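# Sort three desk items onto matching low shelves

## Task

Take all three objects off the desk and set each one on top of the low shelf already holding items of the same kind. Each must stay there by itself, not held up by the robot, and the robot must not topple or finish tipped over.

## Robot and tools

Robot: a Rainbow Robotics RB-Y1. It has a wheeled base (two drive wheels plus two rear casters, 0.66 m long, 0.58 m wide, front edge 0.10 m ahead of the wheel axle), a folding leg and torso, a head with head_camera, and a left and a right arm, each with a parallel gripper and a wrist camera (left_wrist_camera, right_wrist_camera). The base cannot move sideways.

Frames: the base frame sits on the floor midway between the drive wheels, x forward, y left, z up. The reported chest point (0.08 m below the shoulders) and left_hand / right_hand points (midway between the finger pads) are in this frame. Hand z points opposite to the fingers; the pads close along hand x. Reported hand positions can be off, more so at long reach. base_odometry is relative to the base's pose at scene start, counts wheel turns only (slip looks like travel), heading in radians, positive left, -3.142 to 3.142.

execute_actions: argument actions is a list holding one action or nothing (empty list just returns state and images). cameras picks which images come back: any of head_camera, left_wrist_camera, right_wrist_camera, or all; omitted or null means all, [] means none; an unknown name rejects the call. An action may have:
- base: exactly one of {"translate_m": d}, a relative straight drive in metres, forward positive, -3 to 3; or {"rotate_rad": d}, a relative turn in place in radians, left/counter-clockwise positive, -3.2 to 3.2. Relative to where the base last reported itself. A drive or turn too long to finish within about 8.667 s at its top speed is rejected.
- joints: a single dictionary of absolute joint targets keyed by name, covering both arms, torso and head at once (not a list per arm). Units radians, grippers metres. Ranges: torso_squat_rad 0 to 1.2 (higher lowers the level chest); torso_shift_rad -0.3 to 0.6 (positive pushes hips forward); torso_pitch_rad -0.2 to 1.4 (positive leans forward); torso_yaw_rad -1.5 to 1.5 (positive turns upper body left). Per arm: shoulder_pitch -2.356 to 2.356 (0 hanging, negative raises forward); left_shoulder_roll_rad 0 to 3.141 and right_shoulder_roll_rad -3.141 to 0 (away from the body is positive for left, negative for right); shoulder_yaw -2.094 to 2.094 (positive swings a bent forearm leftward, both arms); elbow -2.617 to 0.01 (0 straight, negative bends); forearm_roll -3.141 to 3.141 and hand_roll -2.705 to 2.705 (positive counter-clockwise seen from above with arm hanging, both arms); wrist_pitch -1.57 to 1.919 (negative tips hand forward); gripper_m 0 to 0.1, the pad gap. head_pan_rad -0.523 to 0.523 (left positive, relative to chest); head_tilt_rad -0.35 to 1.57 (positive looks down). Done tolerance is ±0.02 for joints, ±0.004 for grippers.
- speeds: caps for translate_m (0.05 to 0.4 m/s) and rotate_rad (0.1 to 1.509 rad/s); the top values are defaults.
- min_time_s: 0.1 to 8, a lower bound on how long each arm/head motion takes.
All motions in an action start together. Joints or base left out may keep chasing earlier targets without status showing it. Unknown keys or out-of-range numbers reject the whole call with no motion. Torso also obeys coupled limits: squat+shift <= 1.52; squat-shift+pitch <= 1.57; shift+0.5 pitch-0.4 squat <= 0.7; shift+0.3 pitch-0.5 squat <= 0.39; breaking one leaves commanded torso joints short and "off_target".

wait: seconds 0 to 10; no new command, returns state and images.
zoom_image: camera name plus region [x0, y0, x1, y1] in pixels of that camera's latest full image, origin top-left, at most 504x504. Head image is 896x504, wrist images 644x364.
finished_scene: scene = the current scene number; call only once the items rest on their shelves unaided. Irreversible; its result tells whether it succeeded and gives the next task.

Reading results: base_status and joint_status report each motion's end. done = reached (for the base, wheels turned the full amount, even if slipping). off_target = stopped short, may still push. time_out, contact_stop (torso and arms only, on firm resistance), stopped_with_arm (torso halted by an arm's contact stop), limit_stop_at_<name> (built-in limit) make the joint hold where it stopped; a contact stop, time_out or stopped_with_arm halts the entire group it belongs to (torso group, left arm group, right arm group). limit_stop_at_own_body means a guard stopped an arm or torso just before touching the robot's body; move them apart. "joint command not followed" plus a cause line means an arm's targets were withheld for self or arm-to-arm collision; follow the hint; those targets may be retried later; grippers still act. on_its_own lists uncommanded parts; "held at" is a target, not a position. MOTOR HOT warns of heating; OVER-TEMPERATURE FAULT or a torque fault freezes the robot (torque fault about 10 s) and skips the rest of the call; resend targets afterwards. If one call reports a stop, later robot calls in the same reply are skipped. The robot keeps its last command while the reply is being written.

Grasping: command an opening at least 0.005 m under the object's width; off_target on the gripper then is expected. Each arm handles up to 3 kg.

Cautions: after any stall, first relieve it in its own action, arms before torso. Special case: if both hands hold one object and the torso contact-stops right at start with nothing in the way, resend every arm joint at its current joint_positions value, then the torso command. A leg bumping furniture can shove the base back unnoticed by odometry. The base does not stop on collision and may keep pushing; the bent leg can reach past the front edge. Heavy loads far forward can tip the robot. Never let the arms strike or squeeze each other, grippers included; hands are not covered by the arm-to-arm check. Avoid drops, slips, slams, hard pushes, and things falling. Loose objects may occasionally get bumped by outside forces.

Each tool is called after "Emit:" as a command line: name --argument value for each argument, lists and objects as JSON in quotes; but a table of rows of numbers goes row by row, as --pt "numbers of a row", without its own name.

## Session

Emit:
execute_actions --actions '[{"joints":{"head_tilt_rad":0.5}}]'

Scene clock: 0.60 s.
base_odometry: x=+0.000 y=+0.000 heading=+0.000 (m, m, rad; odometry frame)
base_status: not commanded
joint_positions: torso_squat_rad=+0.350 torso_shift_rad=+0.000 torso_pitch_rad=-0.001 torso_yaw_rad=-0.001 left_shoulder_pitch_rad=-0.014 left_shoulder_roll_rad=+0.024 left_shoulder_yaw_rad=-0.016 left_elbow_rad=-0.211 left_forearm_roll_rad=+0.049 left_wrist_pitch_rad=+0.047 left_hand_roll_rad=-0.016 left_gripper_m=+0.099 right_shoulder_pitch_rad=+0.030 right_shoulder_roll_rad=-0.008 right_shoulder_yaw_rad=+0.024 right_elbow_rad=-0.257 right_forearm_roll_rad=-0.005 right_wrist_pitch_rad=-0.042 right_hand_roll_rad=-0.002 right_gripper_m=+0.100 head_pan_rad=+0.000 head_tilt_rad=+0.500
joint_status: all done
chest: x=-0.2285 y=+0.0010 z=+1.2474 quat_wxyz=(+1.000, -0.001, +0.000, +0.000) (m; base frame)
left_hand: x=-0.1260 y=+0.2358 z=+0.5683 quat_wxyz=(+0.996, +0.008, -0.089, +0.005) (m; base frame)
right_hand: x=-0.1154 y=-0.2243 z=+0.5727 quat_wxyz=(+0.991, -0.003, -0.135, +0.004) (m; base frame)
pictures: head_camera, left_wrist_camera, right_wrist_camera
Images, in order (width x height): head_camera 896x504, left_wrist_camera 644x364, right_wrist_camera 644x364.

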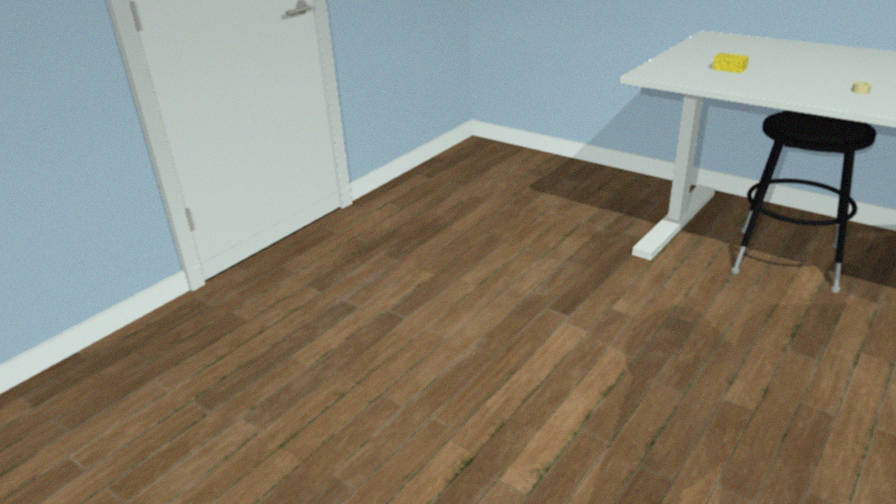

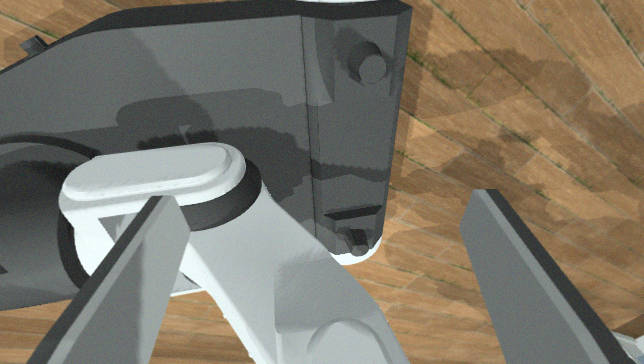

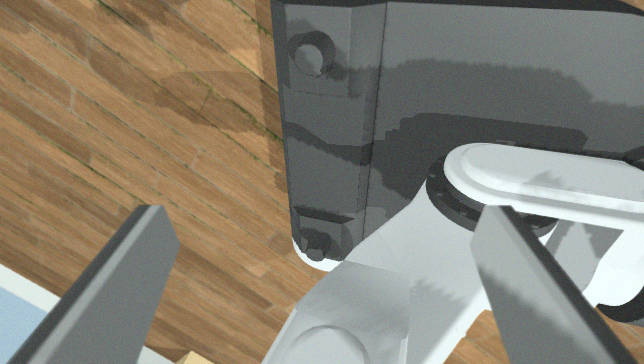

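Emit:
execute_actions --actions '[{"base":{"rotate_rad":-1.0},"joints":{"head_tilt_rad":0.4}}]' --cameras '["head_camera"]'

Scene clock: 11.17 s.
base_odometry: x=+0.000 y=+0.000 heading=-1.000 (m, m, rad; odometry frame)
base_status: done
joint_positions: torso_squat_rad=+0.350 torso_shift_rad=+0.000 torso_pitch_rad=-0.001 torso_yaw_rad=-0.001 left_shoulder_pitch_rad=-0.014 left_shoulder_roll_rad=+0.024 left_shoulder_yaw_rad=-0.016 left_elbow_rad=-0.211 left_forearm_roll_rad=+0.049 left_wrist_pitch_rad=+0.047 left_hand_roll_rad=-0.016 left_gripper_m=+0.099 right_shoulder_pitch_rad=+0.030 right_shoulder_roll_rad=-0.008 right_shoulder_yaw_rad=+0.024 right_elbow_rad=-0.257 right_forearm_roll_rad=-0.005 right_wrist_pitch_rad=-0.042 right_hand_roll_rad=-0.002 right_gripper_m=+0.100 head_pan_rad=+0.000 head_tilt_rad=+0.400
joint_status: all done
chest: x=-0.2285 y=+0.0010 z=+1.2474 quat_wxyz=(+1.000, -0.001, +0.000, +0.000) (m; base frame)
left_hand: x=-0.1260 y=+0.2358 z=+0.5683 quat_wxyz=(+0.996, +0.008, -0.089, +0.005) (m; base frame)
right_hand: x=-0.1154 y=-0.2243 z=+0.5727 quat_wxyz=(+0.991, -0.003, -0.135, +0.004) (m; base frame)
pictures: head_camera
Images, in order (width x height): head_camera 896x504.

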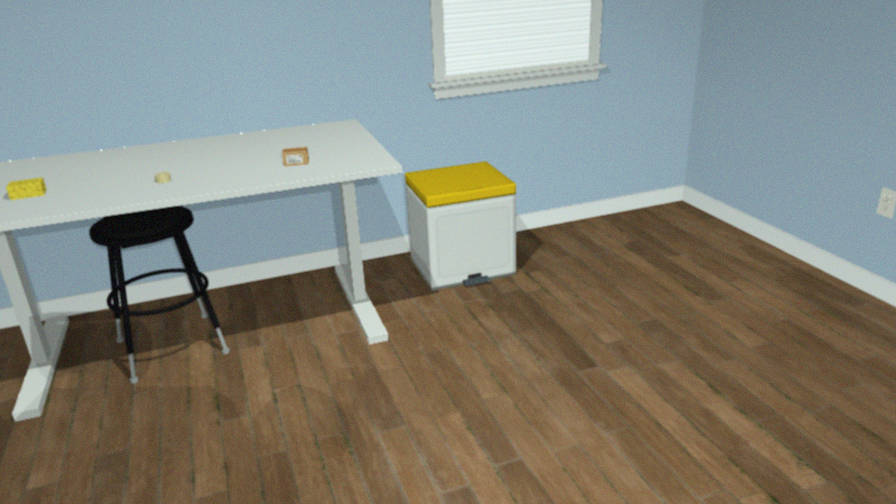

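Emit:
execute_actions --actions '[{"base":{"rotate_rad":-1.2}}]' --cameras '["head_camera"]'

Emit:
execute_actions --actions '[{"base":{"rotate_rad":-1.2}}]' --cameras '["head_camera"]'

Emit:
execute_actions --actions '[{"base":{"rotate_rad":-1.2}}]' --cameras '["head_camera"]'

Scene clock: 16.63 s.
base_odometry: x=+0.000 y=+0.000 heading=-2.199 (m, m, rad; odometry frame)
base_status: done
joint_positions: torso_squat_rad=+0.350 torso_shift_rad=+0.000 torso_pitch_rad=-0.001 torso_yaw_rad=-0.001 left_shoulder_pitch_rad=-0.014 left_shoulder_roll_rad=+0.024 left_shoulder_yaw_rad=-0.016 left_elbow_rad=-0.211 left_forearm_roll_rad=+0.049 left_wrist_pitch_rad=+0.047 left_hand_roll_rad=-0.016 left_gripper_m=+0.099 right_shoulder_pitch_rad=+0.030 right_shoulder_roll_rad=-0.008 right_shoulder_yaw_rad=+0.024 right_elbow_rad=-0.257 right_forearm_roll_rad=-0.005 right_wrist_pitch_rad=-0.042 right_hand_roll_rad=-0.002 right_gripper_m=+0.100 head_pan_rad=+0.000 head_tilt_rad=+0.400
joint_status: not commanded
chest: x=-0.2286 y=+0.0010 z=+1.2474 quat_wxyz=(+1.000, -0.001, +0.000, +0.000) (m; base frame)
left_hand: x=-0.1260 y=+0.2358 z=+0.5683 quat_wxyz=(+0.996, +0.008, -0.089, +0.005) (m; base frame)
right_hand: x=-0.1154 y=-0.2243 z=+0.5727 quat_wxyz=(+0.991, -0.003, -0.135, +0.004) (m; base frame)
pictures: head_camera
Images, in order (width x height): head_camera 896x504.

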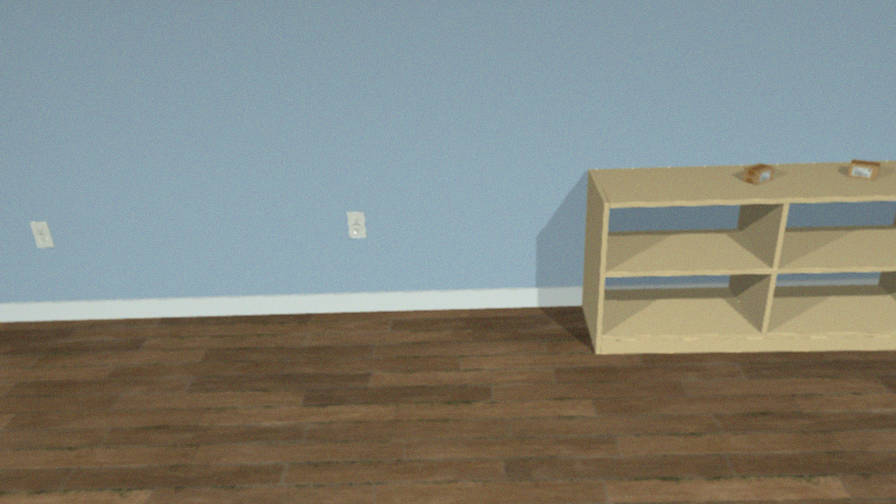

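Scene clock: 20.17 s.
base_odometry: x=+0.000 y=+0.000 heading=+2.885 (m, m, rad; odometry frame)
base_status: done
joint_positions: torso_squat_rad=+0.350 torso_shift_rad=+0.000 torso_pitch_rad=-0.001 torso_yaw_rad=-0.001 left_shoulder_pitch_rad=-0.014 left_shoulder_roll_rad=+0.024 left_shoulder_yaw_rad=-0.016 left_elbow_rad=-0.211 left_forearm_roll_rad=+0.049 left_wrist_pitch_rad=+0.047 left_hand_roll_rad=-0.016 left_gripper_m=+0.099 right_shoulder_pitch_rad=+0.030 right_shoulder_roll_rad=-0.008 right_shoulder_yaw_rad=+0.024 right_elbow_rad=-0.257 right_forearm_roll_rad=-0.005 right_wrist_pitch_rad=-0.042 right_hand_roll_rad=-0.002 right_gripper_m=+0.100 head_pan_rad=+0.000 head_tilt_rad=+0.400
joint_status: not commanded
chest: x=-0.2286 y=+0.0010 z=+1.2474 quat_wxyz=(+1.000, -0.001, +0.000, +0.000) (m; base frame)
left_hand: x=-0.1260 y=+0.2358 z=+0.5683 quat_wxyz=(+0.996, +0.008, -0.089, +0.005) (m; base frame)
right_hand: x=-0.1154 y=-0.2243 z=+0.5727 quat_wxyz=(+0.991, -0.003, -0.135, +0.004) (m; base frame)
pictures: head_camera
Images, in order (width x height): head_camera 896x504.

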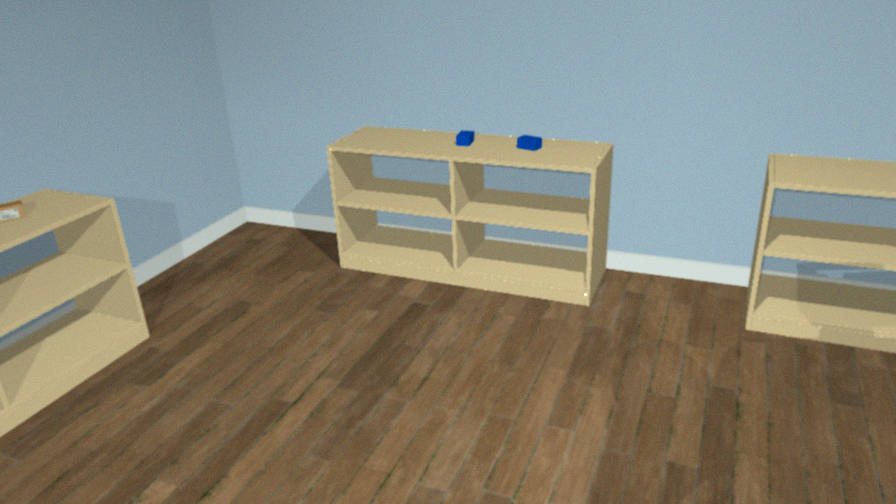

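Scene clock: 23.70 s.
base_odometry: x=+0.000 y=+0.000 heading=+1.685 (m, m, rad; odometry frame)
base_status: done
joint_positions: torso_squat_rad=+0.350 torso_shift_rad=+0.000 torso_pitch_rad=-0.001 torso_yaw_rad=-0.001 left_shoulder_pitch_rad=-0.014 left_shoulder_roll_rad=+0.024 left_shoulder_yaw_rad=-0.016 left_elbow_rad=-0.211 left_forearm_roll_rad=+0.049 left_wrist_pitch_rad=+0.047 left_hand_roll_rad=-0.016 left_gripper_m=+0.099 right_shoulder_pitch_rad=+0.030 right_shoulder_roll_rad=-0.008 right_shoulder_yaw_rad=+0.024 right_elbow_rad=-0.257 right_forearm_roll_rad=-0.005 right_wrist_pitch_rad=-0.042 right_hand_roll_rad=-0.002 right_gripper_m=+0.100 head_pan_rad=+0.000 head_tilt_rad=+0.400
joint_status: not commanded
chest: x=-0.2286 y=+0.0010 z=+1.2474 quat_wxyz=(+1.000, -0.001, +0.000, +0.000) (m; base frame)
left_hand: x=-0.1260 y=+0.2358 z=+0.5683 quat_wxyz=(+0.996, +0.008, -0.089, +0.005) (m; base frame)
right_hand: x=-0.1154 y=-0.2243 z=+0.5727 quat_wxyz=(+0.991, -0.003, -0.135, +0.004) (m; base frame)
pictures: head_camera
Images, in order (width x height): head_camera 896x504.

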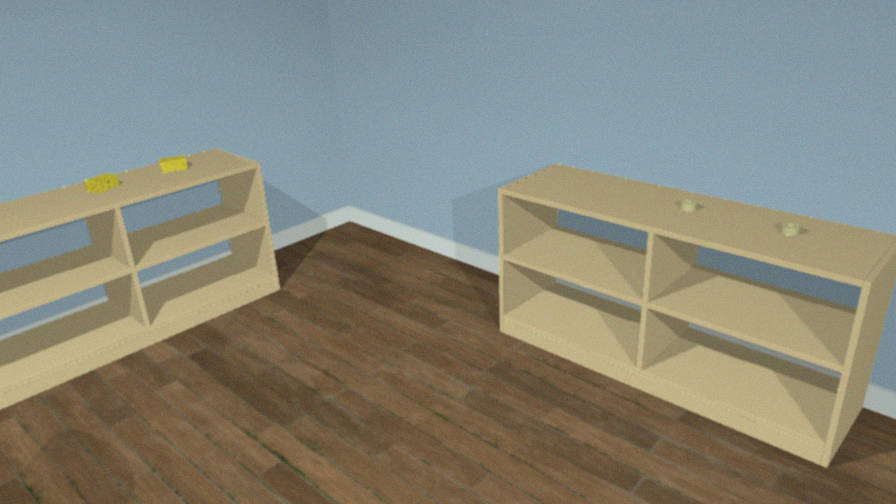

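Emit:
execute_actions --actions '[{"base":{"rotate_rad":-2.4}}]' --cameras '[]'

Emit:
execute_actions --actions '[{"base":{"translate_m":1.2},"joints":{"head_tilt_rad":0.7}}]' --cameras '["head_camera"]'

Scene clock: 35.17 s.
base_odometry: x=+0.000 y=+0.000 heading=-0.715 (m, m, rad; odometry frame)
base_status: done
joint_positions: torso_squat_rad=+0.350 torso_shift_rad=-0.001 torso_pitch_rad=-0.001 torso_yaw_rad=-0.001 left_shoulder_pitch_rad=-0.014 left_shoulder_roll_rad=+0.024 left_shoulder_yaw_rad=-0.016 left_elbow_rad=-0.211 left_forearm_roll_rad=+0.049 left_wrist_pitch_rad=+0.047 left_hand_roll_rad=-0.016 left_gripper_m=+0.099 right_shoulder_pitch_rad=+0.030 right_shoulder_roll_rad=-0.008 right_shoulder_yaw_rad=+0.024 right_elbow_rad=-0.257 right_forearm_roll_rad=-0.005 right_wrist_pitch_rad=-0.042 right_hand_roll_rad=-0.002 right_gripper_m=+0.100 head_pan_rad=+0.000 head_tilt_rad=+0.400
joint_status: not commanded
chest: x=-0.2286 y=+0.0010 z=+1.2474 quat_wxyz=(+1.000, -0.001, +0.000, +0.000) (m; base frame)
left_hand: x=-0.1260 y=+0.2358 z=+0.5683 quat_wxyz=(+0.996, +0.008, -0.089, +0.005) (m; base frame)
right_hand: x=-0.1154 y=-0.2243 z=+0.5727 quat_wxyz=(+0.991, -0.003, -0.135, +0.004) (m; base frame)
pictures: none
No camera images: the call's "cameras" was empty. Leave "cameras" out to get every camera's image.

Scene clock: 39.70 s.
base_odometry: x=+0.906 y=-0.787 heading=-0.715 (m, m, rad; odometry frame)
base_status: done
joint_positions: torso_squat_rad=+0.350 torso_shift_rad=+0.000 torso_pitch_rad=-0.001 torso_yaw_rad=-0.001 left_shoulder_pitch_rad=-0.014 left_shoulder_roll_rad=+0.024 left_shoulder_yaw_rad=-0.016 left_elbow_rad=-0.211 left_forearm_roll_rad=+0.049 left_wrist_pitch_rad=+0.047 left_hand_roll_rad=-0.016 left_gripper_m=+0.099 right_shoulder_pitch_rad=+0.030 right_shoulder_roll_rad=-0.008 right_shoulder_yaw_rad=+0.024 right_elbow_rad=-0.257 right_forearm_roll_rad=-0.005 right_wrist_pitch_rad=-0.042 right_hand_roll_rad=-0.002 right_gripper_m=+0.100 head_pan_rad=+0.000 head_tilt_rad=+0.700
joint_status: all done
chest: x=-0.2285 y=+0.0010 z=+1.2474 quat_wxyz=(+1.000, -0.001, +0.000, +0.000) (m; base frame)
left_hand: x=-0.1260 y=+0.2358 z=+0.5683 quat_wxyz=(+0.996, +0.008, -0.089, +0.005) (m; base frame)
right_hand: x=-0.1154 y=-0.2243 z=+0.5727 quat_wxyz=(+0.991, -0.003, -0.135, +0.004) (m; base frame)
pictures: head_camera
Images, in order (width x height): head_camera 896x504.

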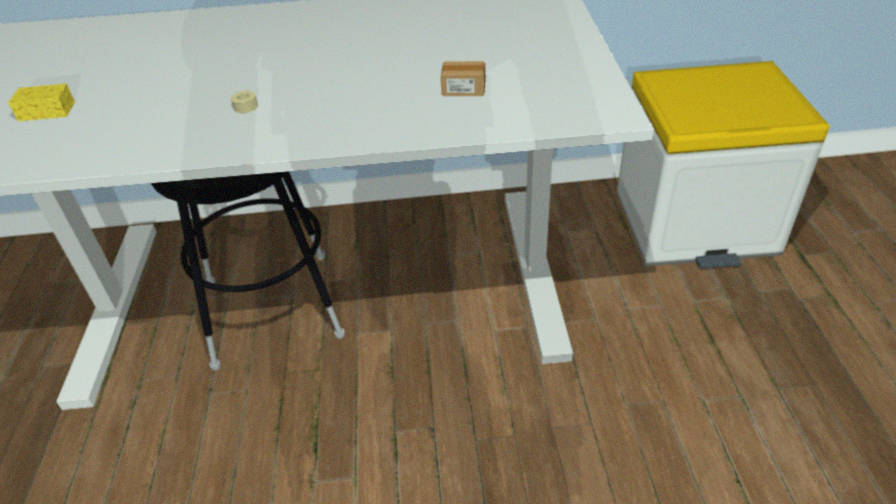

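Emit:
execute_actions --actions '[{"base":{"translate_m":0.45},"joints":{"right_shoulder_pitch_rad":-1.2,"right_elbow_rad":-0.6,"right_wrist_pitch_rad":1.4,"torso_pitch_rad":0.4,"head_tilt_rad":0.6}}]'

Scene clock: 47.47 s.
base_odometry: x=+1.246 y=-1.082 heading=-0.715 (m, m, rad; odometry frame)
base_status: done
joint_positions: torso_squat_rad=+0.350 torso_shift_rad=+0.000 torso_pitch_rad=+0.400 torso_yaw_rad=-0.001 left_shoulder_pitch_rad=-0.014 left_shoulder_roll_rad=+0.024 left_shoulder_yaw_rad=-0.016 left_elbow_rad=-0.211 left_forearm_roll_rad=+0.049 left_wrist_pitch_rad=+0.047 left_hand_roll_rad=-0.016 left_gripper_m=+0.099 right_shoulder_pitch_rad=-1.200 right_shoulder_roll_rad=-0.008 right_shoulder_yaw_rad=+0.024 right_elbow_rad=-0.600 right_forearm_roll_rad=-0.005 right_wrist_pitch_rad=+1.400 right_hand_roll_rad=-0.002 right_gripper_m=+0.100 head_pan_rad=+0.000 head_tilt_rad=+0.600
joint_status: all done
chest: x=-0.1078 y=+0.0009 z=+1.2230 quat_wxyz=(+0.980, -0.001, +0.199, +0.000) (m; base frame)
left_hand: x=-0.2782 y=+0.2358 z=+0.5576 quat_wxyz=(+0.994, +0.009, +0.111, +0.003) (m; base frame)
right_hand: x=+0.3385 y=-0.0925 z=+0.7924 quat_wxyz=(+0.980, -0.048, +0.026, +0.193) (m; base frame)
pictures: head_camera, left_wrist_camera, right_wrist_camera
Images, in order (width x height): head_camera 896x504, left_wrist_camera 644x364, right_wrist_camera 644x364.

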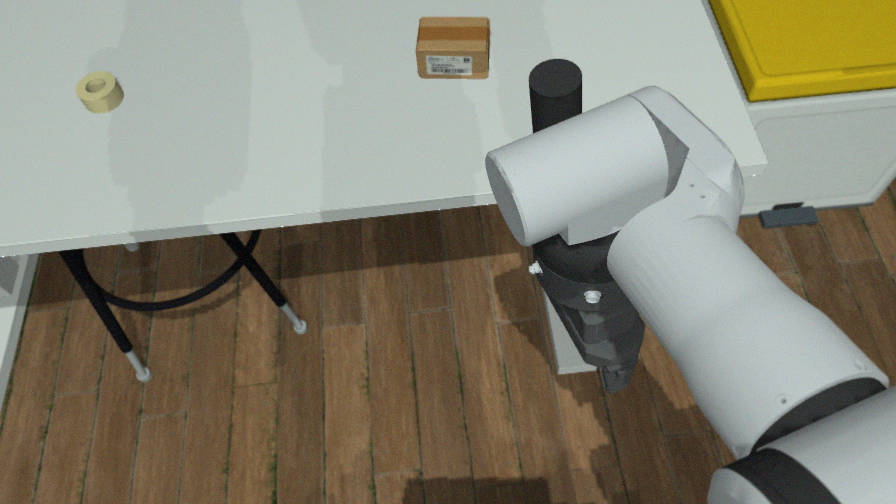

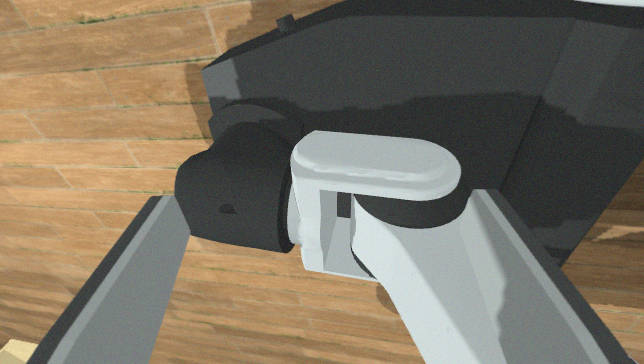

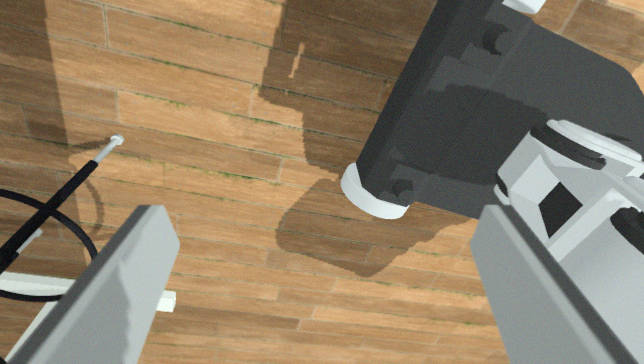

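Emit:
execute_actions --actions '[{"base":{"rotate_rad":0.1},"joints":{"torso_squat_rad":0.15}}]' --cameras '[]'

Emit:
execute_actions --actions '[{"base":{"translate_m":0.36}}]' --cameras '["head_camera","right_wrist_camera"]'

Scene clock: 52.47 s.
base_odometry: x=+1.246 y=-1.082 heading=-0.616 (m, m, rad; odometry frame)
base_status: done
joint_positions: torso_squat_rad=+0.150 torso_shift_rad=+0.000 torso_pitch_rad=+0.400 torso_yaw_rad=-0.001 left_shoulder_pitch_rad=-0.014 left_shoulder_roll_rad=+0.024 left_shoulder_yaw_rad=-0.016 left_elbow_rad=-0.211 left_forearm_roll_rad=+0.049 left_wrist_pitch_rad=+0.047 left_hand_roll_rad=-0.016 left_gripper_m=+0.099 right_shoulder_pitch_rad=-1.200 right_shoulder_roll_rad=-0.008 right_shoulder_yaw_rad=+0.024 right_elbow_rad=-0.600 right_forearm_roll_rad=-0.005 right_wrist_pitch_rad=+1.400 right_hand_roll_rad=-0.002 right_gripper_m=+0.100 head_pan_rad=+0.000 head_tilt_rad=+0.600
joint_status: all done
chest: x=-0.1078 y=+0.0010 z=+1.2576 quat_wxyz=(+0.980, -0.001, +0.199, +0.000) (m; base frame)
left_hand: x=-0.2782 y=+0.2359 z=+0.5923 quat_wxyz=(+0.994, +0.009, +0.111, +0.003) (m; base frame)
right_hand: x=+0.3384 y=-0.0925 z=+0.8270 quat_wxyz=(+0.980, -0.048, +0.026, +0.193) (m; base frame)
pictures: none
No camera images: the call's "cameras" was empty. Leave "cameras" out to get every camera's image.

Scene clock: 54.83 s.
base_odometry: x=+1.540 y=-1.290 heading=-0.616 (m, m, rad; odometry frame)
base_status: done
joint_positions: torso_squat_rad=+0.150 torso_shift_rad=+0.000 torso_pitch_rad=+0.400 torso_yaw_rad=-0.001 left_shoulder_pitch_rad=-0.014 left_shoulder_roll_rad=+0.024 left_shoulder_yaw_rad=-0.016 left_elbow_rad=-0.211 left_forearm_roll_rad=+0.049 left_wrist_pitch_rad=+0.047 left_hand_roll_rad=-0.016 left_gripper_m=+0.099 right_shoulder_pitch_rad=-1.200 right_shoulder_roll_rad=-0.008 right_shoulder_yaw_rad=+0.024 right_elbow_rad=-0.600 right_forearm_roll_rad=-0.005 right_wrist_pitch_rad=+1.400 right_hand_roll_rad=-0.002 right_gripper_m=+0.100 head_pan_rad=+0.000 head_tilt_rad=+0.600
joint_status: not commanded
chest: x=-0.1078 y=+0.0010 z=+1.2576 quat_wxyz=(+0.980, -0.001, +0.199, +0.000) (m; base frame)
left_hand: x=-0.2782 y=+0.2359 z=+0.5923 quat_wxyz=(+0.994, +0.009, +0.111, +0.003) (m; base frame)
right_hand: x=+0.3384 y=-0.0925 z=+0.8270 quat_wxyz=(+0.980, -0.048, +0.027, +0.193) (m; base frame)
pictures: head_camera, right_wrist_camera
Images, in order (width x height): head_camera 896x504, right_wrist_camera 644x364.

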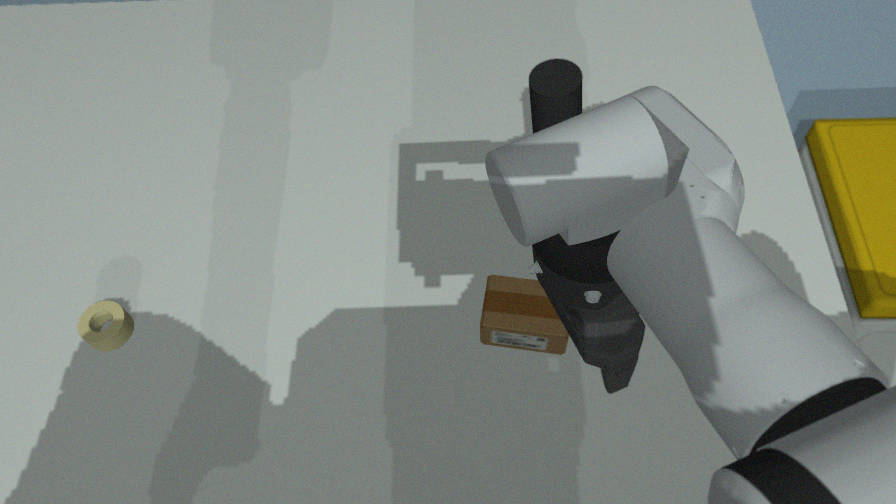

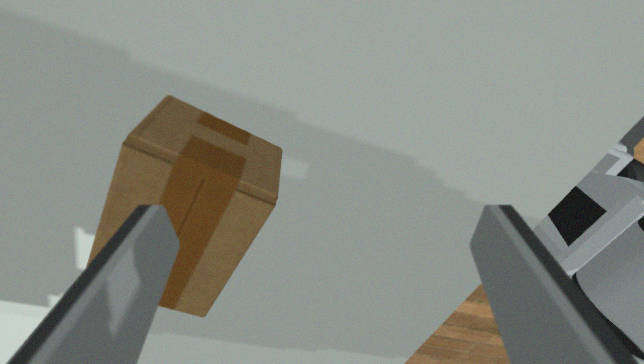

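Emit:
execute_actions --actions '[{"base":{"rotate_rad":0.07},"joints":{"right_hand_roll_rad":-0.35}}]' --cameras '["right_wrist_camera"]'

Scene clock: 59.57 s.
base_odometry: x=+1.540 y=-1.290 heading=-0.547 (m, m, rad; odometry frame)
base_status: done
joint_positions: torso_squat_rad=+0.150 torso_shift_rad=+0.000 torso_pitch_rad=+0.400 torso_yaw_rad=-0.001 left_shoulder_pitch_rad=-0.014 left_shoulder_roll_rad=+0.024 left_shoulder_yaw_rad=-0.016 left_elbow_rad=-0.211 left_forearm_roll_rad=+0.049 left_wrist_pitch_rad=+0.047 left_hand_roll_rad=-0.016 left_gripper_m=+0.099 right_shoulder_pitch_rad=-1.200 right_shoulder_roll_rad=-0.008 right_shoulder_yaw_rad=+0.024 right_elbow_rad=-0.600 right_forearm_roll_rad=-0.005 right_wrist_pitch_rad=+1.400 right_hand_roll_rad=-0.350 right_gripper_m=+0.100 head_pan_rad=+0.000 head_tilt_rad=+0.600
joint_status: all done
chest: x=-0.1078 y=+0.0010 z=+1.2576 quat_wxyz=(+0.980, -0.001, +0.199, +0.000) (m; base frame)
left_hand: x=-0.2782 y=+0.2359 z=+0.5923 quat_wxyz=(+0.994, +0.009, +0.111, +0.003) (m; base frame)
right_hand: x=+0.3384 y=-0.0926 z=+0.8270 quat_wxyz=(+0.998, -0.052, +0.018, +0.021) (m; base frame)
pictures: right_wrist_camera
Images, in order (width x height): right_wrist_camera 644x364.

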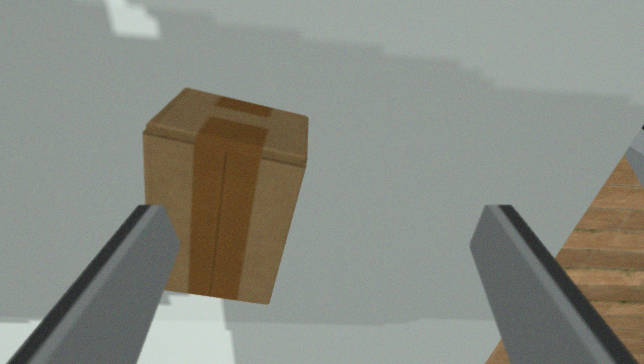

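Forward 3.5 cm, then lower.

Emit:
execute_actions --actions '[{"base":{"translate_m":0.035}}]' --cameras '[]'

Emit:
execute_actions --actions '[{"joints":{"torso_squat_rad":0.5}}]' --cameras '["right_wrist_camera"]'

Scene clock: 62.20 s.
base_odometry: x=+1.570 y=-1.308 heading=-0.547 (m, m, rad; odometry frame)
base_status: done
joint_positions: torso_squat_rad=+0.150 torso_shift_rad=+0.000 torso_pitch_rad=+0.400 torso_yaw_rad=-0.001 left_shoulder_pitch_rad=-0.014 left_shoulder_roll_rad=+0.024 left_shoulder_yaw_rad=-0.016 left_elbow_rad=-0.211 left_forearm_roll_rad=+0.049 left_wrist_pitch_rad=+0.047 left_hand_roll_rad=-0.016 left_gripper_m=+0.099 right_shoulder_pitch_rad=-1.200 right_shoulder_roll_rad=-0.008 right_shoulder_yaw_rad=+0.024 right_elbow_rad=-0.600 right_forearm_roll_rad=-0.005 right_wrist_pitch_rad=+1.400 right_hand_roll_rad=-0.350 right_gripper_m=+0.100 head_pan_rad=+0.000 head_tilt_rad=+0.600
joint_status: not commanded
chest: x=-0.1079 y=+0.0010 z=+1.2576 quat_wxyz=(+0.980, -0.001, +0.199, +0.000) (m; base frame)
left_hand: x=-0.2782 y=+0.2359 z=+0.5923 quat_wxyz=(+0.994, +0.009, +0.111, +0.003) (m; base frame)
right_hand: x=+0.3384 y=-0.0926 z=+0.8270 quat_wxyz=(+0.998, -0.052, +0.018, +0.021) (m; base frame)
pictures: none
No camera images: the call's "cameras" was empty. Leave "cameras" out to get every camera's image.

Scene clock: 64.17 s.
base_odometry: x=+1.570 y=-1.308 heading=-0.547 (m, m, rad; odometry frame)
base_status: not commanded
joint_positions: torso_squat_rad=+0.500 torso_shift_rad=-0.001 torso_pitch_rad=+0.398 torso_yaw_rad=-0.001 left_shoulder_pitch_rad=-0.014 left_shoulder_roll_rad=+0.024 left_shoulder_yaw_rad=-0.016 left_elbow_rad=-0.211 left_forearm_roll_rad=+0.049 left_wrist_pitch_rad=+0.047 left_hand_roll_rad=-0.016 left_gripper_m=+0.099 right_shoulder_pitch_rad=-1.204 right_shoulder_roll_rad=-0.008 right_shoulder_yaw_rad=+0.024 right_elbow_rad=-0.603 right_forearm_roll_rad=-0.005 right_wrist_pitch_rad=+1.400 right_hand_roll_rad=-0.350 right_gripper_m=+0.099 head_pan_rad=+0.000 head_tilt_rad=+0.600
joint_status: all done
chest: x=-0.1089 y=+0.0009 z=+1.1800 quat_wxyz=(+0.980, -0.001, +0.198, +0.000) (m; base frame)
left_hand: x=-0.2778 y=+0.2358 z=+0.5142 quat_wxyz=(+0.994, +0.009, +0.110, +0.003) (m; base frame)
right_hand: x=+0.3407 y=-0.0919 z=+0.7525 quat_wxyz=(+0.998, -0.052, +0.014, +0.021) (m; base frame)
pictures: right_wrist_camera
Images, in order (width x height): right_wrist_camera 644x364.

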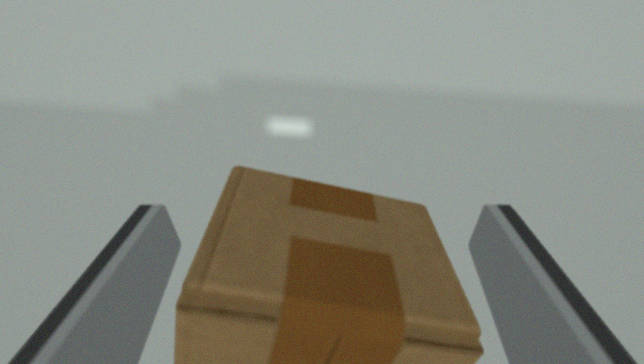

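Emit:
execute_actions --actions '[{"joints":{"right_gripper_m":0.0}}]' --cameras '[]'

Emit:
execute_actions --actions '[{"joints":{"torso_squat_rad":0.2},"base":{"translate_m":-0.6}}]' --cameras '["right_wrist_camera"]'

Scene clock: 67.97 s.
base_odometry: x=+1.570 y=-1.308 heading=-0.547 (m, m, rad; odometry frame)
base_status: not commanded
joint_positions: torso_squat_rad=+0.500 torso_shift_rad=-0.001 torso_pitch_rad=+0.399 torso_yaw_rad=-0.001 left_shoulder_pitch_rad=-0.014 left_shoulder_roll_rad=+0.024 left_shoulder_yaw_rad=-0.016 left_elbow_rad=-0.211 left_forearm_roll_rad=+0.049 left_wrist_pitch_rad=+0.047 left_hand_roll_rad=-0.016 left_gripper_m=+0.099 right_shoulder_pitch_rad=-1.205 right_shoulder_roll_rad=-0.009 right_shoulder_yaw_rad=+0.024 right_elbow_rad=-0.603 right_forearm_roll_rad=-0.005 right_wrist_pitch_rad=+1.399 right_hand_roll_rad=-0.350 right_gripper_m=+0.063 head_pan_rad=+0.000 head_tilt_rad=+0.600
joint_status: right_gripper_m off_target (ended at +0.063, target +0.000)
chest: x=-0.1085 y=+0.0009 z=+1.1799 quat_wxyz=(+0.980, -0.001, +0.198, +0.000) (m; base frame)
left_hand: x=-0.2778 y=+0.2358 z=+0.5143 quat_wxyz=(+0.994, +0.009, +0.110, +0.003) (m; base frame)
right_hand: x=+0.3414 y=-0.0919 z=+0.7525 quat_wxyz=(+0.998, -0.051, +0.013, +0.021) (m; base frame)
pictures: none
No camera images: the call's "cameras" was empty. Leave "cameras" out to get every camera's image.

Scene clock: 71.03 s.
base_odometry: x=+1.057 y=-0.996 heading=-0.546 (m, m, rad; odometry frame)
base_status: done
joint_positions: torso_squat_rad=+0.200 torso_shift_rad=+0.000 torso_pitch_rad=+0.400 torso_yaw_rad=-0.001 left_shoulder_pitch_rad=-0.014 left_shoulder_roll_rad=+0.024 left_shoulder_yaw_rad=-0.016 left_elbow_rad=-0.211 left_forearm_roll_rad=+0.049 left_wrist_pitch_rad=+0.047 left_hand_roll_rad=-0.016 left_gripper_m=+0.099 right_shoulder_pitch_rad=-1.200 right_shoulder_roll_rad=-0.008 right_shoulder_yaw_rad=+0.024 right_elbow_rad=-0.600 right_forearm_roll_rad=-0.005 right_wrist_pitch_rad=+1.400 right_hand_roll_rad=-0.350 right_gripper_m=+0.063 head_pan_rad=+0.000 head_tilt_rad=+0.600
joint_status: all done
chest: x=-0.1079 y=+0.0010 z=+1.2516 quat_wxyz=(+0.980, -0.001, +0.199, +0.000) (m; base frame)
left_hand: x=-0.2781 y=+0.2358 z=+0.5862 quat_wxyz=(+0.994, +0.009, +0.111, +0.003) (m; base frame)
right_hand: x=+0.3384 y=-0.0927 z=+0.8209 quat_wxyz=(+0.998, -0.052, +0.018, +0.021) (m; base frame)
pictures: right_wrist_camera
Images, in order (width x height): right_wrist_camera 644x364.

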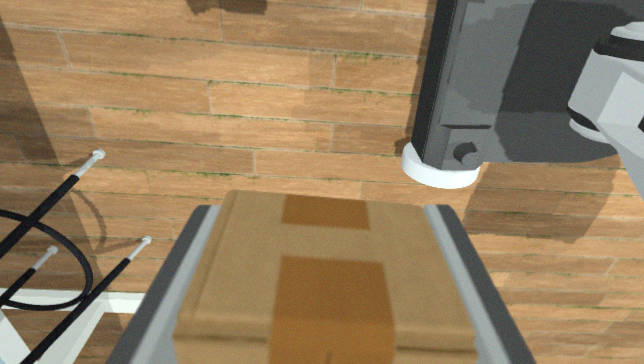

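Emit:
execute_actions --actions '[{"base":{"rotate_rad":-2.61}}]' --cameras '[]'

Emit:
execute_actions --actions '[{"base":{"translate_m":2.65}}]' --cameras '[]'

Emit:
execute_actions --actions '[{"base":{"rotate_rad":0.97}}]' --cameras '["head_camera"]'

Scene clock: 81.63 s.
base_odometry: x=+1.057 y=-0.996 heading=+3.128 (m, m, rad; odometry frame)
base_status: done
joint_positions: torso_squat_rad=+0.200 torso_shift_rad=-0.001 torso_pitch_rad=+0.400 torso_yaw_rad=-0.001 left_shoulder_pitch_rad=-0.014 left_shoulder_roll_rad=+0.024 left_shoulder_yaw_rad=-0.016 left_elbow_rad=-0.211 left_forearm_roll_rad=+0.049 left_wrist_pitch_rad=+0.047 left_hand_roll_rad=-0.016 left_gripper_m=+0.099 right_shoulder_pitch_rad=-1.200 right_shoulder_roll_rad=-0.008 right_shoulder_yaw_rad=+0.024 right_elbow_rad=-0.600 right_forearm_roll_rad=-0.005 right_wrist_pitch_rad=+1.400 right_hand_roll_rad=-0.350 right_gripper_m=+0.063 head_pan_rad=+0.000 head_tilt_rad=+0.600
joint_status: not commanded
chest: x=-0.1079 y=+0.0010 z=+1.2516 quat_wxyz=(+0.980, -0.001, +0.199, +0.000) (m; base frame)
left_hand: x=-0.2782 y=+0.2359 z=+0.5862 quat_wxyz=(+0.994, +0.009, +0.111, +0.003) (m; base frame)
right_hand: x=+0.3383 y=-0.0927 z=+0.8209 quat_wxyz=(+0.998, -0.052, +0.018, +0.021) (m; base frame)
pictures: none
No camera images: the call's "cameras" was empty. Leave "cameras" out to get every camera's image.

Scene clock: 89.60 s.
base_odometry: x=-1.593 y=-0.959 heading=+3.127 (m, m, rad; odometry frame)
base_status: done
joint_positions: torso_squat_rad=+0.200 torso_shift_rad=+0.000 torso_pitch_rad=+0.400 torso_yaw_rad=-0.001 left_shoulder_pitch_rad=-0.014 left_shoulder_roll_rad=+0.024 left_shoulder_yaw_rad=-0.016 left_elbow_rad=-0.211 left_forearm_roll_rad=+0.049 left_wrist_pitch_rad=+0.047 left_hand_roll_rad=-0.016 left_gripper_m=+0.099 right_shoulder_pitch_rad=-1.200 right_shoulder_roll_rad=-0.008 right_shoulder_yaw_rad=+0.024 right_elbow_rad=-0.600 right_forearm_roll_rad=-0.005 right_wrist_pitch_rad=+1.400 right_hand_roll_rad=-0.350 right_gripper_m=+0.063 head_pan_rad=+0.000 head_tilt_rad=+0.600
joint_status: not commanded
chest: x=-0.1078 y=+0.0010 z=+1.2515 quat_wxyz=(+0.980, -0.001, +0.199, +0.000) (m; base frame)
left_hand: x=-0.2782 y=+0.2359 z=+0.5862 quat_wxyz=(+0.994, +0.009, +0.111, +0.003) (m; base frame)
right_hand: x=+0.3383 y=-0.0927 z=+0.8208 quat_wxyz=(+0.998, -0.052, +0.018, +0.021) (m; base frame)
pictures: none
No camera images: the call's "cameras" was empty. Leave "cameras" out to get every camera's image.

Scene clock: 92.73 s.
base_odometry: x=-1.593 y=-0.959 heading=-2.186 (m, m, rad; odometry frame)
base_status: done
joint_positions: torso_squat_rad=+0.200 torso_shift_rad=+0.000 torso_pitch_rad=+0.400 torso_yaw_rad=-0.001 left_shoulder_pitch_rad=-0.014 left_shoulder_roll_rad=+0.024 left_shoulder_yaw_rad=-0.016 left_elbow_rad=-0.211 left_forearm_roll_rad=+0.049 left_wrist_pitch_rad=+0.047 left_hand_roll_rad=-0.016 left_gripper_m=+0.099 right_shoulder_pitch_rad=-1.200 right_shoulder_roll_rad=-0.008 right_shoulder_yaw_rad=+0.024 right_elbow_rad=-0.600 right_forearm_roll_rad=-0.005 right_wrist_pitch_rad=+1.400 right_hand_roll_rad=-0.350 right_gripper_m=+0.063 head_pan_rad=+0.000 head_tilt_rad=+0.600
joint_status: not commanded
chest: x=-0.1078 y=+0.0009 z=+1.2515 quat_wxyz=(+0.980, -0.001, +0.199, +0.000) (m; base frame)
left_hand: x=-0.2782 y=+0.2359 z=+0.5862 quat_wxyz=(+0.994, +0.009, +0.111, +0.003) (m; base frame)
right_hand: x=+0.3383 y=-0.0927 z=+0.8208 quat_wxyz=(+0.998, -0.052, +0.018, +0.021) (m; base frame)
pictures: head_camera
Images, in order (width x height): head_camera 896x504.

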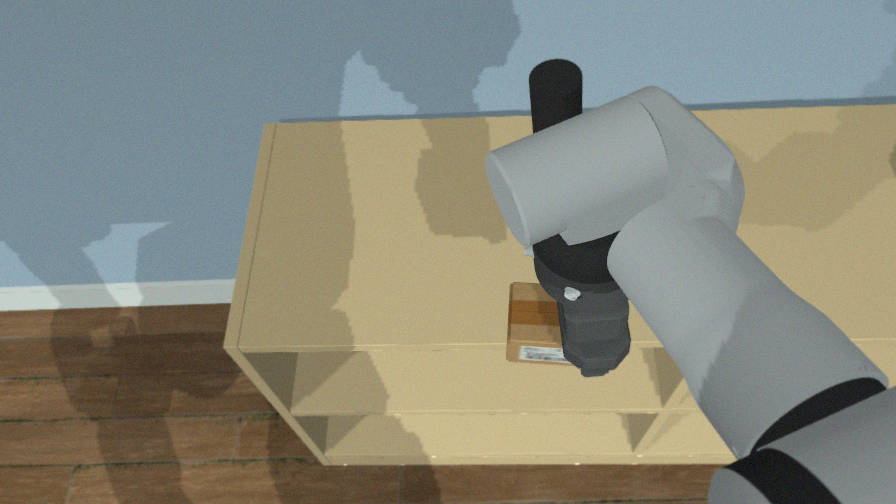

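Emit:
execute_actions --actions '[{"base":{"translate_m":0.18},"joints":{"torso_squat_rad":0.6}}]'

Scene clock: 96.10 s.
base_odometry: x=-1.697 y=-1.106 heading=-2.186 (m, m, rad; odometry frame)
base_status: done
joint_positions: torso_squat_rad=+0.600 torso_shift_rad=+0.000 torso_pitch_rad=+0.400 torso_yaw_rad=-0.001 left_shoulder_pitch_rad=-0.014 left_shoulder_roll_rad=+0.024 left_shoulder_yaw_rad=-0.016 left_elbow_rad=-0.211 left_forearm_roll_rad=+0.049 left_wrist_pitch_rad=+0.047 left_hand_roll_rad=-0.016 left_gripper_m=+0.099 right_shoulder_pitch_rad=-1.200 right_shoulder_roll_rad=-0.008 right_shoulder_yaw_rad=+0.024 right_elbow_rad=-0.600 right_forearm_roll_rad=-0.005 right_wrist_pitch_rad=+1.400 right_hand_roll_rad=-0.350 right_gripper_m=+0.063 head_pan_rad=+0.000 head_tilt_rad=+0.600
joint_status: all done
chest: x=-0.1078 y=+0.0009 z=+1.1432 quat_wxyz=(+0.980, -0.001, +0.199, +0.000) (m; base frame)
left_hand: x=-0.2781 y=+0.2358 z=+0.4779 quat_wxyz=(+0.994, +0.009, +0.111, +0.003) (m; base frame)
right_hand: x=+0.3384 y=-0.0927 z=+0.7126 quat_wxyz=(+0.998, -0.052, +0.018, +0.021) (m; base frame)
pictures: head_camera, left_wrist_camera, right_wrist_camera
Images, in order (width x height): head_camera 896x504, left_wrist_camera 644x364, right_wrist_camera 644x364.

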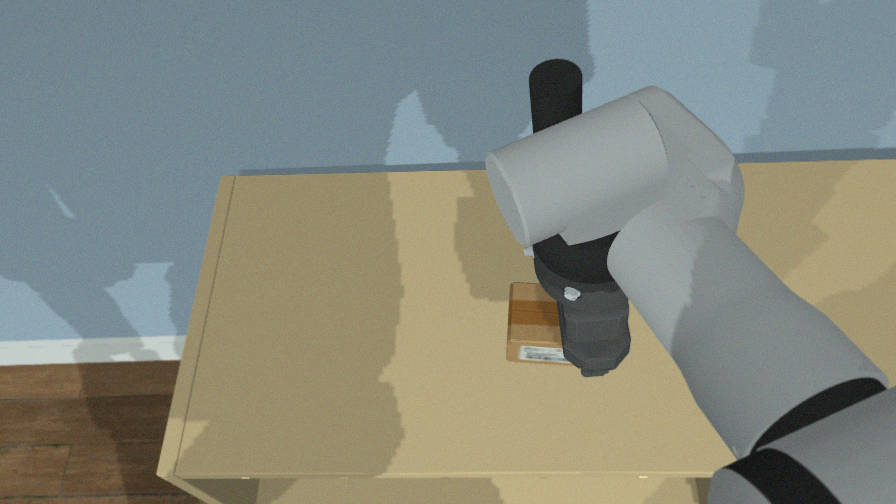

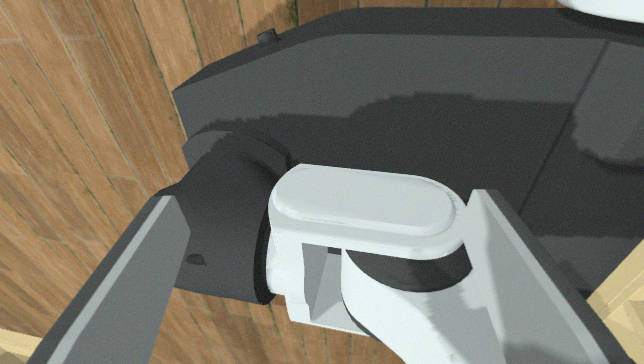

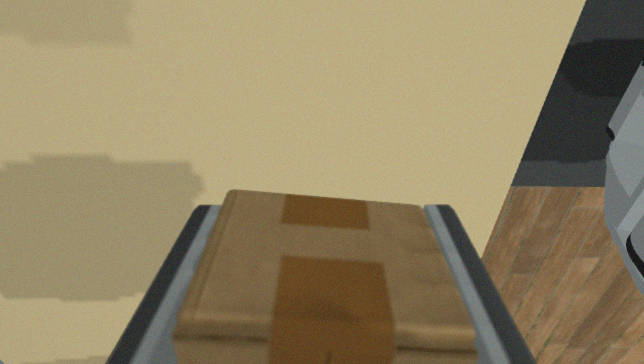

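Lower further until contact.

Emit:
execute_actions --actions '[{"joints":{"torso_squat_rad":0.85}}]' --cameras '["right_wrist_camera"]'

Scene clock: 98.67 s.
base_odometry: x=-1.697 y=-1.106 heading=-2.186 (m, m, rad; odometry frame)
base_status: not commanded
joint_positions: torso_squat_rad=+0.778 torso_shift_rad=-0.003 torso_pitch_rad=+0.392 torso_yaw_rad=-0.001 left_shoulder_pitch_rad=-0.014 left_shoulder_roll_rad=+0.024 left_shoulder_yaw_rad=-0.016 left_elbow_rad=-0.211 left_forearm_roll_rad=+0.049 left_wrist_pitch_rad=+0.047 left_hand_roll_rad=-0.016 left_gripper_m=+0.099 right_shoulder_pitch_rad=-1.206 right_shoulder_roll_rad=-0.009 right_shoulder_yaw_rad=+0.024 right_elbow_rad=-0.603 right_forearm_roll_rad=-0.005 right_wrist_pitch_rad=+1.400 right_hand_roll_rad=-0.350 right_gripper_m=+0.062 head_pan_rad=-0.001 head_tilt_rad=+0.600
joint_status: torso_squat_rad contact_stop (moved +0.178 of +0.250)
on_its_own: torso_squat_rad is held at +0.777, not at your +0.850, since a contact_stop
chest: x=-0.1115 y=+0.0009 z=+1.0653 quat_wxyz=(+0.981, -0.001, +0.195, -0.001) (m; base frame)
left_hand: x=-0.2762 y=+0.2356 z=+0.3985 quat_wxyz=(+0.994, +0.009, +0.107, +0.003) (m; base frame)
right_hand: x=+0.3417 y=-0.0919 z=+0.6415 quat_wxyz=(+0.998, -0.052, +0.010, +0.021) (m; base frame)
pictures: right_wrist_camera
Images, in order (width x height): right_wrist_camera 644x364.

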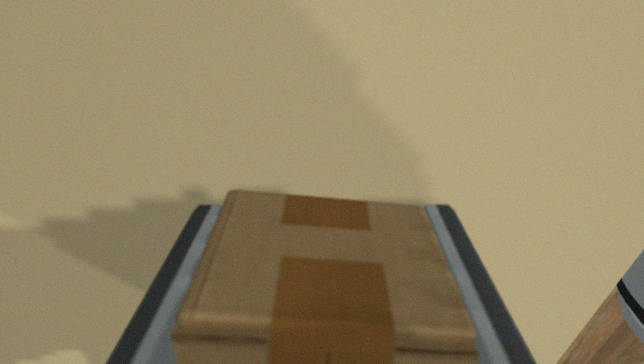

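Emit:
execute_actions --actions '[{"joints":{"right_gripper_m":0.1}}]' --cameras '[]'

Emit:
execute_actions --actions '[{"joints":{"torso_squat_rad":0.15},"base":{"translate_m":-0.5}}]' --cameras '[]'

Emit:
execute_actions --actions '[{"base":{"rotate_rad":2.24}}]' --cameras '[]'

Emit:
execute_actions --actions '[{"base":{"translate_m":2.71}}]' --cameras '[]'

Emit:
execute_actions --actions '[{"base":{"rotate_rad":-0.67}}]' --cameras '["head_camera"]'

Scene clock: 109.40 s.
base_odometry: x=-1.697 y=-1.106 heading=-2.186 (m, m, rad; odometry frame)
base_status: not commanded
joint_positions: torso_squat_rad=+0.778 torso_shift_rad=-0.003 torso_pitch_rad=+0.391 torso_yaw_rad=-0.001 left_shoulder_pitch_rad=-0.014 left_shoulder_roll_rad=+0.024 left_shoulder_yaw_rad=-0.016 left_elbow_rad=-0.211 left_forearm_roll_rad=+0.049 left_wrist_pitch_rad=+0.047 left_hand_roll_rad=-0.016 left_gripper_m=+0.099 right_shoulder_pitch_rad=-1.206 right_shoulder_roll_rad=-0.008 right_shoulder_yaw_rad=+0.024 right_elbow_rad=-0.603 right_forearm_roll_rad=-0.005 right_wrist_pitch_rad=+1.401 right_hand_roll_rad=-0.350 right_gripper_m=+0.099 head_pan_rad=-0.001 head_tilt_rad=+0.600
joint_status: all done
on_its_own: torso_squat_rad is held at +0.777, not at your +0.850, since a contact_stop
chest: x=-0.1116 y=+0.0009 z=+1.0653 quat_wxyz=(+0.981, -0.001, +0.194, -0.001) (m; base frame)
left_hand: x=-0.2762 y=+0.2356 z=+0.3985 quat_wxyz=(+0.994, +0.009, +0.107, +0.003) (m; base frame)
right_hand: x=+0.3413 y=-0.0917 z=+0.6415 quat_wxyz=(+0.998, -0.052, +0.010, +0.021) (m; base frame)
pictures: none
No camera images: the call's "cameras" was empty. Leave "cameras" out to get every camera's image.

Scene clock: 112.27 s.
base_odometry: x=-1.408 y=-0.697 heading=-2.185 (m, m, rad; odometry frame)
base_status: done
joint_positions: torso_squat_rad=+0.150 torso_shift_rad=-0.002 torso_pitch_rad=+0.394 torso_yaw_rad=-0.001 left_shoulder_pitch_rad=-0.014 left_shoulder_roll_rad=+0.024 left_shoulder_yaw_rad=-0.016 left_elbow_rad=-0.211 left_forearm_roll_rad=+0.049 left_wrist_pitch_rad=+0.047 left_hand_roll_rad=-0.016 left_gripper_m=+0.099 right_shoulder_pitch_rad=-1.200 right_shoulder_roll_rad=-0.008 right_shoulder_yaw_rad=+0.024 right_elbow_rad=-0.600 right_forearm_roll_rad=-0.005 right_wrist_pitch_rad=+1.400 right_hand_roll_rad=-0.350 right_gripper_m=+0.100 head_pan_rad=-0.001 head_tilt_rad=+0.600
joint_status: all done
chest: x=-0.1108 y=+0.0010 z=+1.2584 quat_wxyz=(+0.981, -0.001, +0.196, +0.000) (m; base frame)
left_hand: x=-0.2771 y=+0.2358 z=+0.5919 quat_wxyz=(+0.994, +0.009, +0.108, +0.003) (m; base frame)
right_hand: x=+0.3380 y=-0.0929 z=+0.8304 quat_wxyz=(+0.998, -0.052, +0.015, +0.021) (m; base frame)
pictures: none
No camera images: the call's "cameras" was empty. Leave "cameras" out to get every camera's image.

Scene clock: 116.83 s.
base_odometry: x=-1.408 y=-0.697 heading=+0.054 (m, m, rad; odometry frame)
base_status: done
joint_positions: torso_squat_rad=+0.150 torso_shift_rad=-0.002 torso_pitch_rad=+0.394 torso_yaw_rad=-0.001 left_shoulder_pitch_rad=-0.014 left_shoulder_roll_rad=+0.024 left_shoulder_yaw_rad=-0.016 left_elbow_rad=-0.211 left_forearm_roll_rad=+0.049 left_wrist_pitch_rad=+0.047 left_hand_roll_rad=-0.016 left_gripper_m=+0.099 right_shoulder_pitch_rad=-1.200 right_shoulder_roll_rad=-0.008 right_shoulder_yaw_rad=+0.024 right_elbow_rad=-0.600 right_forearm_roll_rad=-0.005 right_wrist_pitch_rad=+1.400 right_hand_roll_rad=-0.350 right_gripper_m=+0.100 head_pan_rad=-0.001 head_tilt_rad=+0.600
joint_status: not commanded
chest: x=-0.1109 y=+0.0010 z=+1.2584 quat_wxyz=(+0.981, -0.001, +0.196, +0.000) (m; base frame)
left_hand: x=-0.2771 y=+0.2358 z=+0.5919 quat_wxyz=(+0.994, +0.009, +0.108, +0.003) (m; base frame)
right_hand: x=+0.3379 y=-0.0929 z=+0.8304 quat_wxyz=(+0.998, -0.052, +0.015, +0.021) (m; base frame)
pictures: none
No camera images: the call's "cameras" was empty. Leave "cameras" out to get every camera's image.

Scene clock: 124.97 s.
base_odometry: x=+1.298 y=-0.549 heading=+0.055 (m, m, rad; odometry frame)
base_status: done
joint_positions: torso_squat_rad=+0.150 torso_shift_rad=-0.002 torso_pitch_rad=+0.394 torso_yaw_rad=-0.001 left_shoulder_pitch_rad=-0.014 left_shoulder_roll_rad=+0.024 left_shoulder_yaw_rad=-0.016 left_elbow_rad=-0.211 left_forearm_roll_rad=+0.049 left_wrist_pitch_rad=+0.047 left_hand_roll_rad=-0.016 left_gripper_m=+0.099 right_shoulder_pitch_rad=-1.200 right_shoulder_roll_rad=-0.008 right_shoulder_yaw_rad=+0.024 right_elbow_rad=-0.600 right_forearm_roll_rad=-0.005 right_wrist_pitch_rad=+1.400 right_hand_roll_rad=-0.350 right_gripper_m=+0.100 head_pan_rad=-0.001 head_tilt_rad=+0.600
joint_status: not commanded
chest: x=-0.1108 y=+0.0010 z=+1.2584 quat_wxyz=(+0.981, -0.001, +0.196, +0.000) (m; base frame)
left_hand: x=-0.2771 y=+0.2358 z=+0.5919 quat_wxyz=(+0.994, +0.009, +0.108, +0.003) (m; base frame)
right_hand: x=+0.3379 y=-0.0929 z=+0.8304 quat_wxyz=(+0.998, -0.052, +0.015, +0.021) (m; base frame)
pictures: none
No camera images: the call's "cameras" was empty. Leave "cameras" out to get every camera's image.

Scene clock: 127.60 s.
base_odometry: x=+1.298 y=-0.549 heading=-0.615 (m, m, rad; odometry frame)
base_status: done
joint_positions: torso_squat_rad=+0.150 torso_shift_rad=-0.002 torso_pitch_rad=+0.394 torso_yaw_rad=-0.001 left_shoulder_pitch_rad=-0.014 left_shoulder_roll_rad=+0.024 left_shoulder_yaw_rad=-0.016 left_elbow_rad=-0.211 left_forearm_roll_rad=+0.049 left_wrist_pitch_rad=+0.047 left_hand_roll_rad=-0.016 left_gripper_m=+0.099 right_shoulder_pitch_rad=-1.200 right_shoulder_roll_rad=-0.008 right_shoulder_yaw_rad=+0.024 right_elbow_rad=-0.600 right_forearm_roll_rad=-0.005 right_wrist_pitch_rad=+1.400 right_hand_roll_rad=-0.350 right_gripper_m=+0.100 head_pan_rad=-0.001 head_tilt_rad=+0.600
joint_status: not commanded
chest: x=-0.1109 y=+0.0010 z=+1.2584 quat_wxyz=(+0.981, -0.001, +0.196, +0.000) (m; base frame)
left_hand: x=-0.2771 y=+0.2358 z=+0.5919 quat_wxyz=(+0.994, +0.009, +0.108, +0.003) (m; base frame)
right_hand: x=+0.3379 y=-0.0928 z=+0.8304 quat_wxyz=(+0.998, -0.052, +0.015, +0.021) (m; base frame)
pictures: head_camera
Images, in order (width x height): head_camera 896x504.

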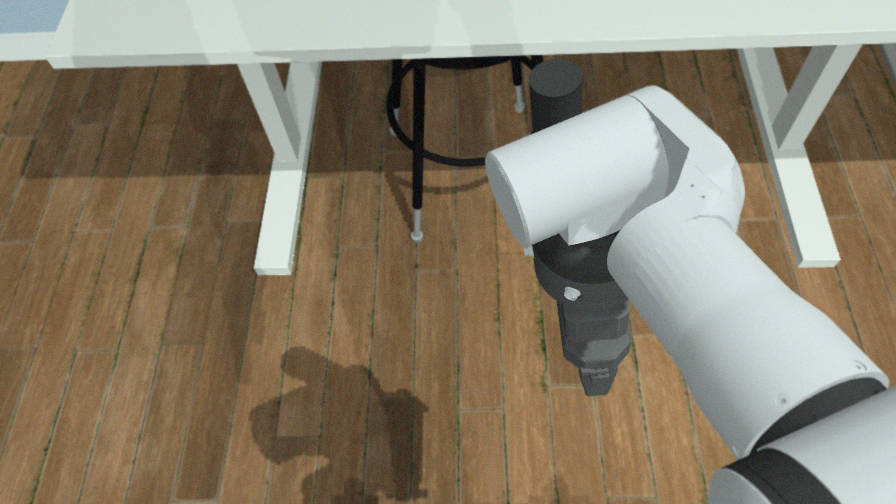

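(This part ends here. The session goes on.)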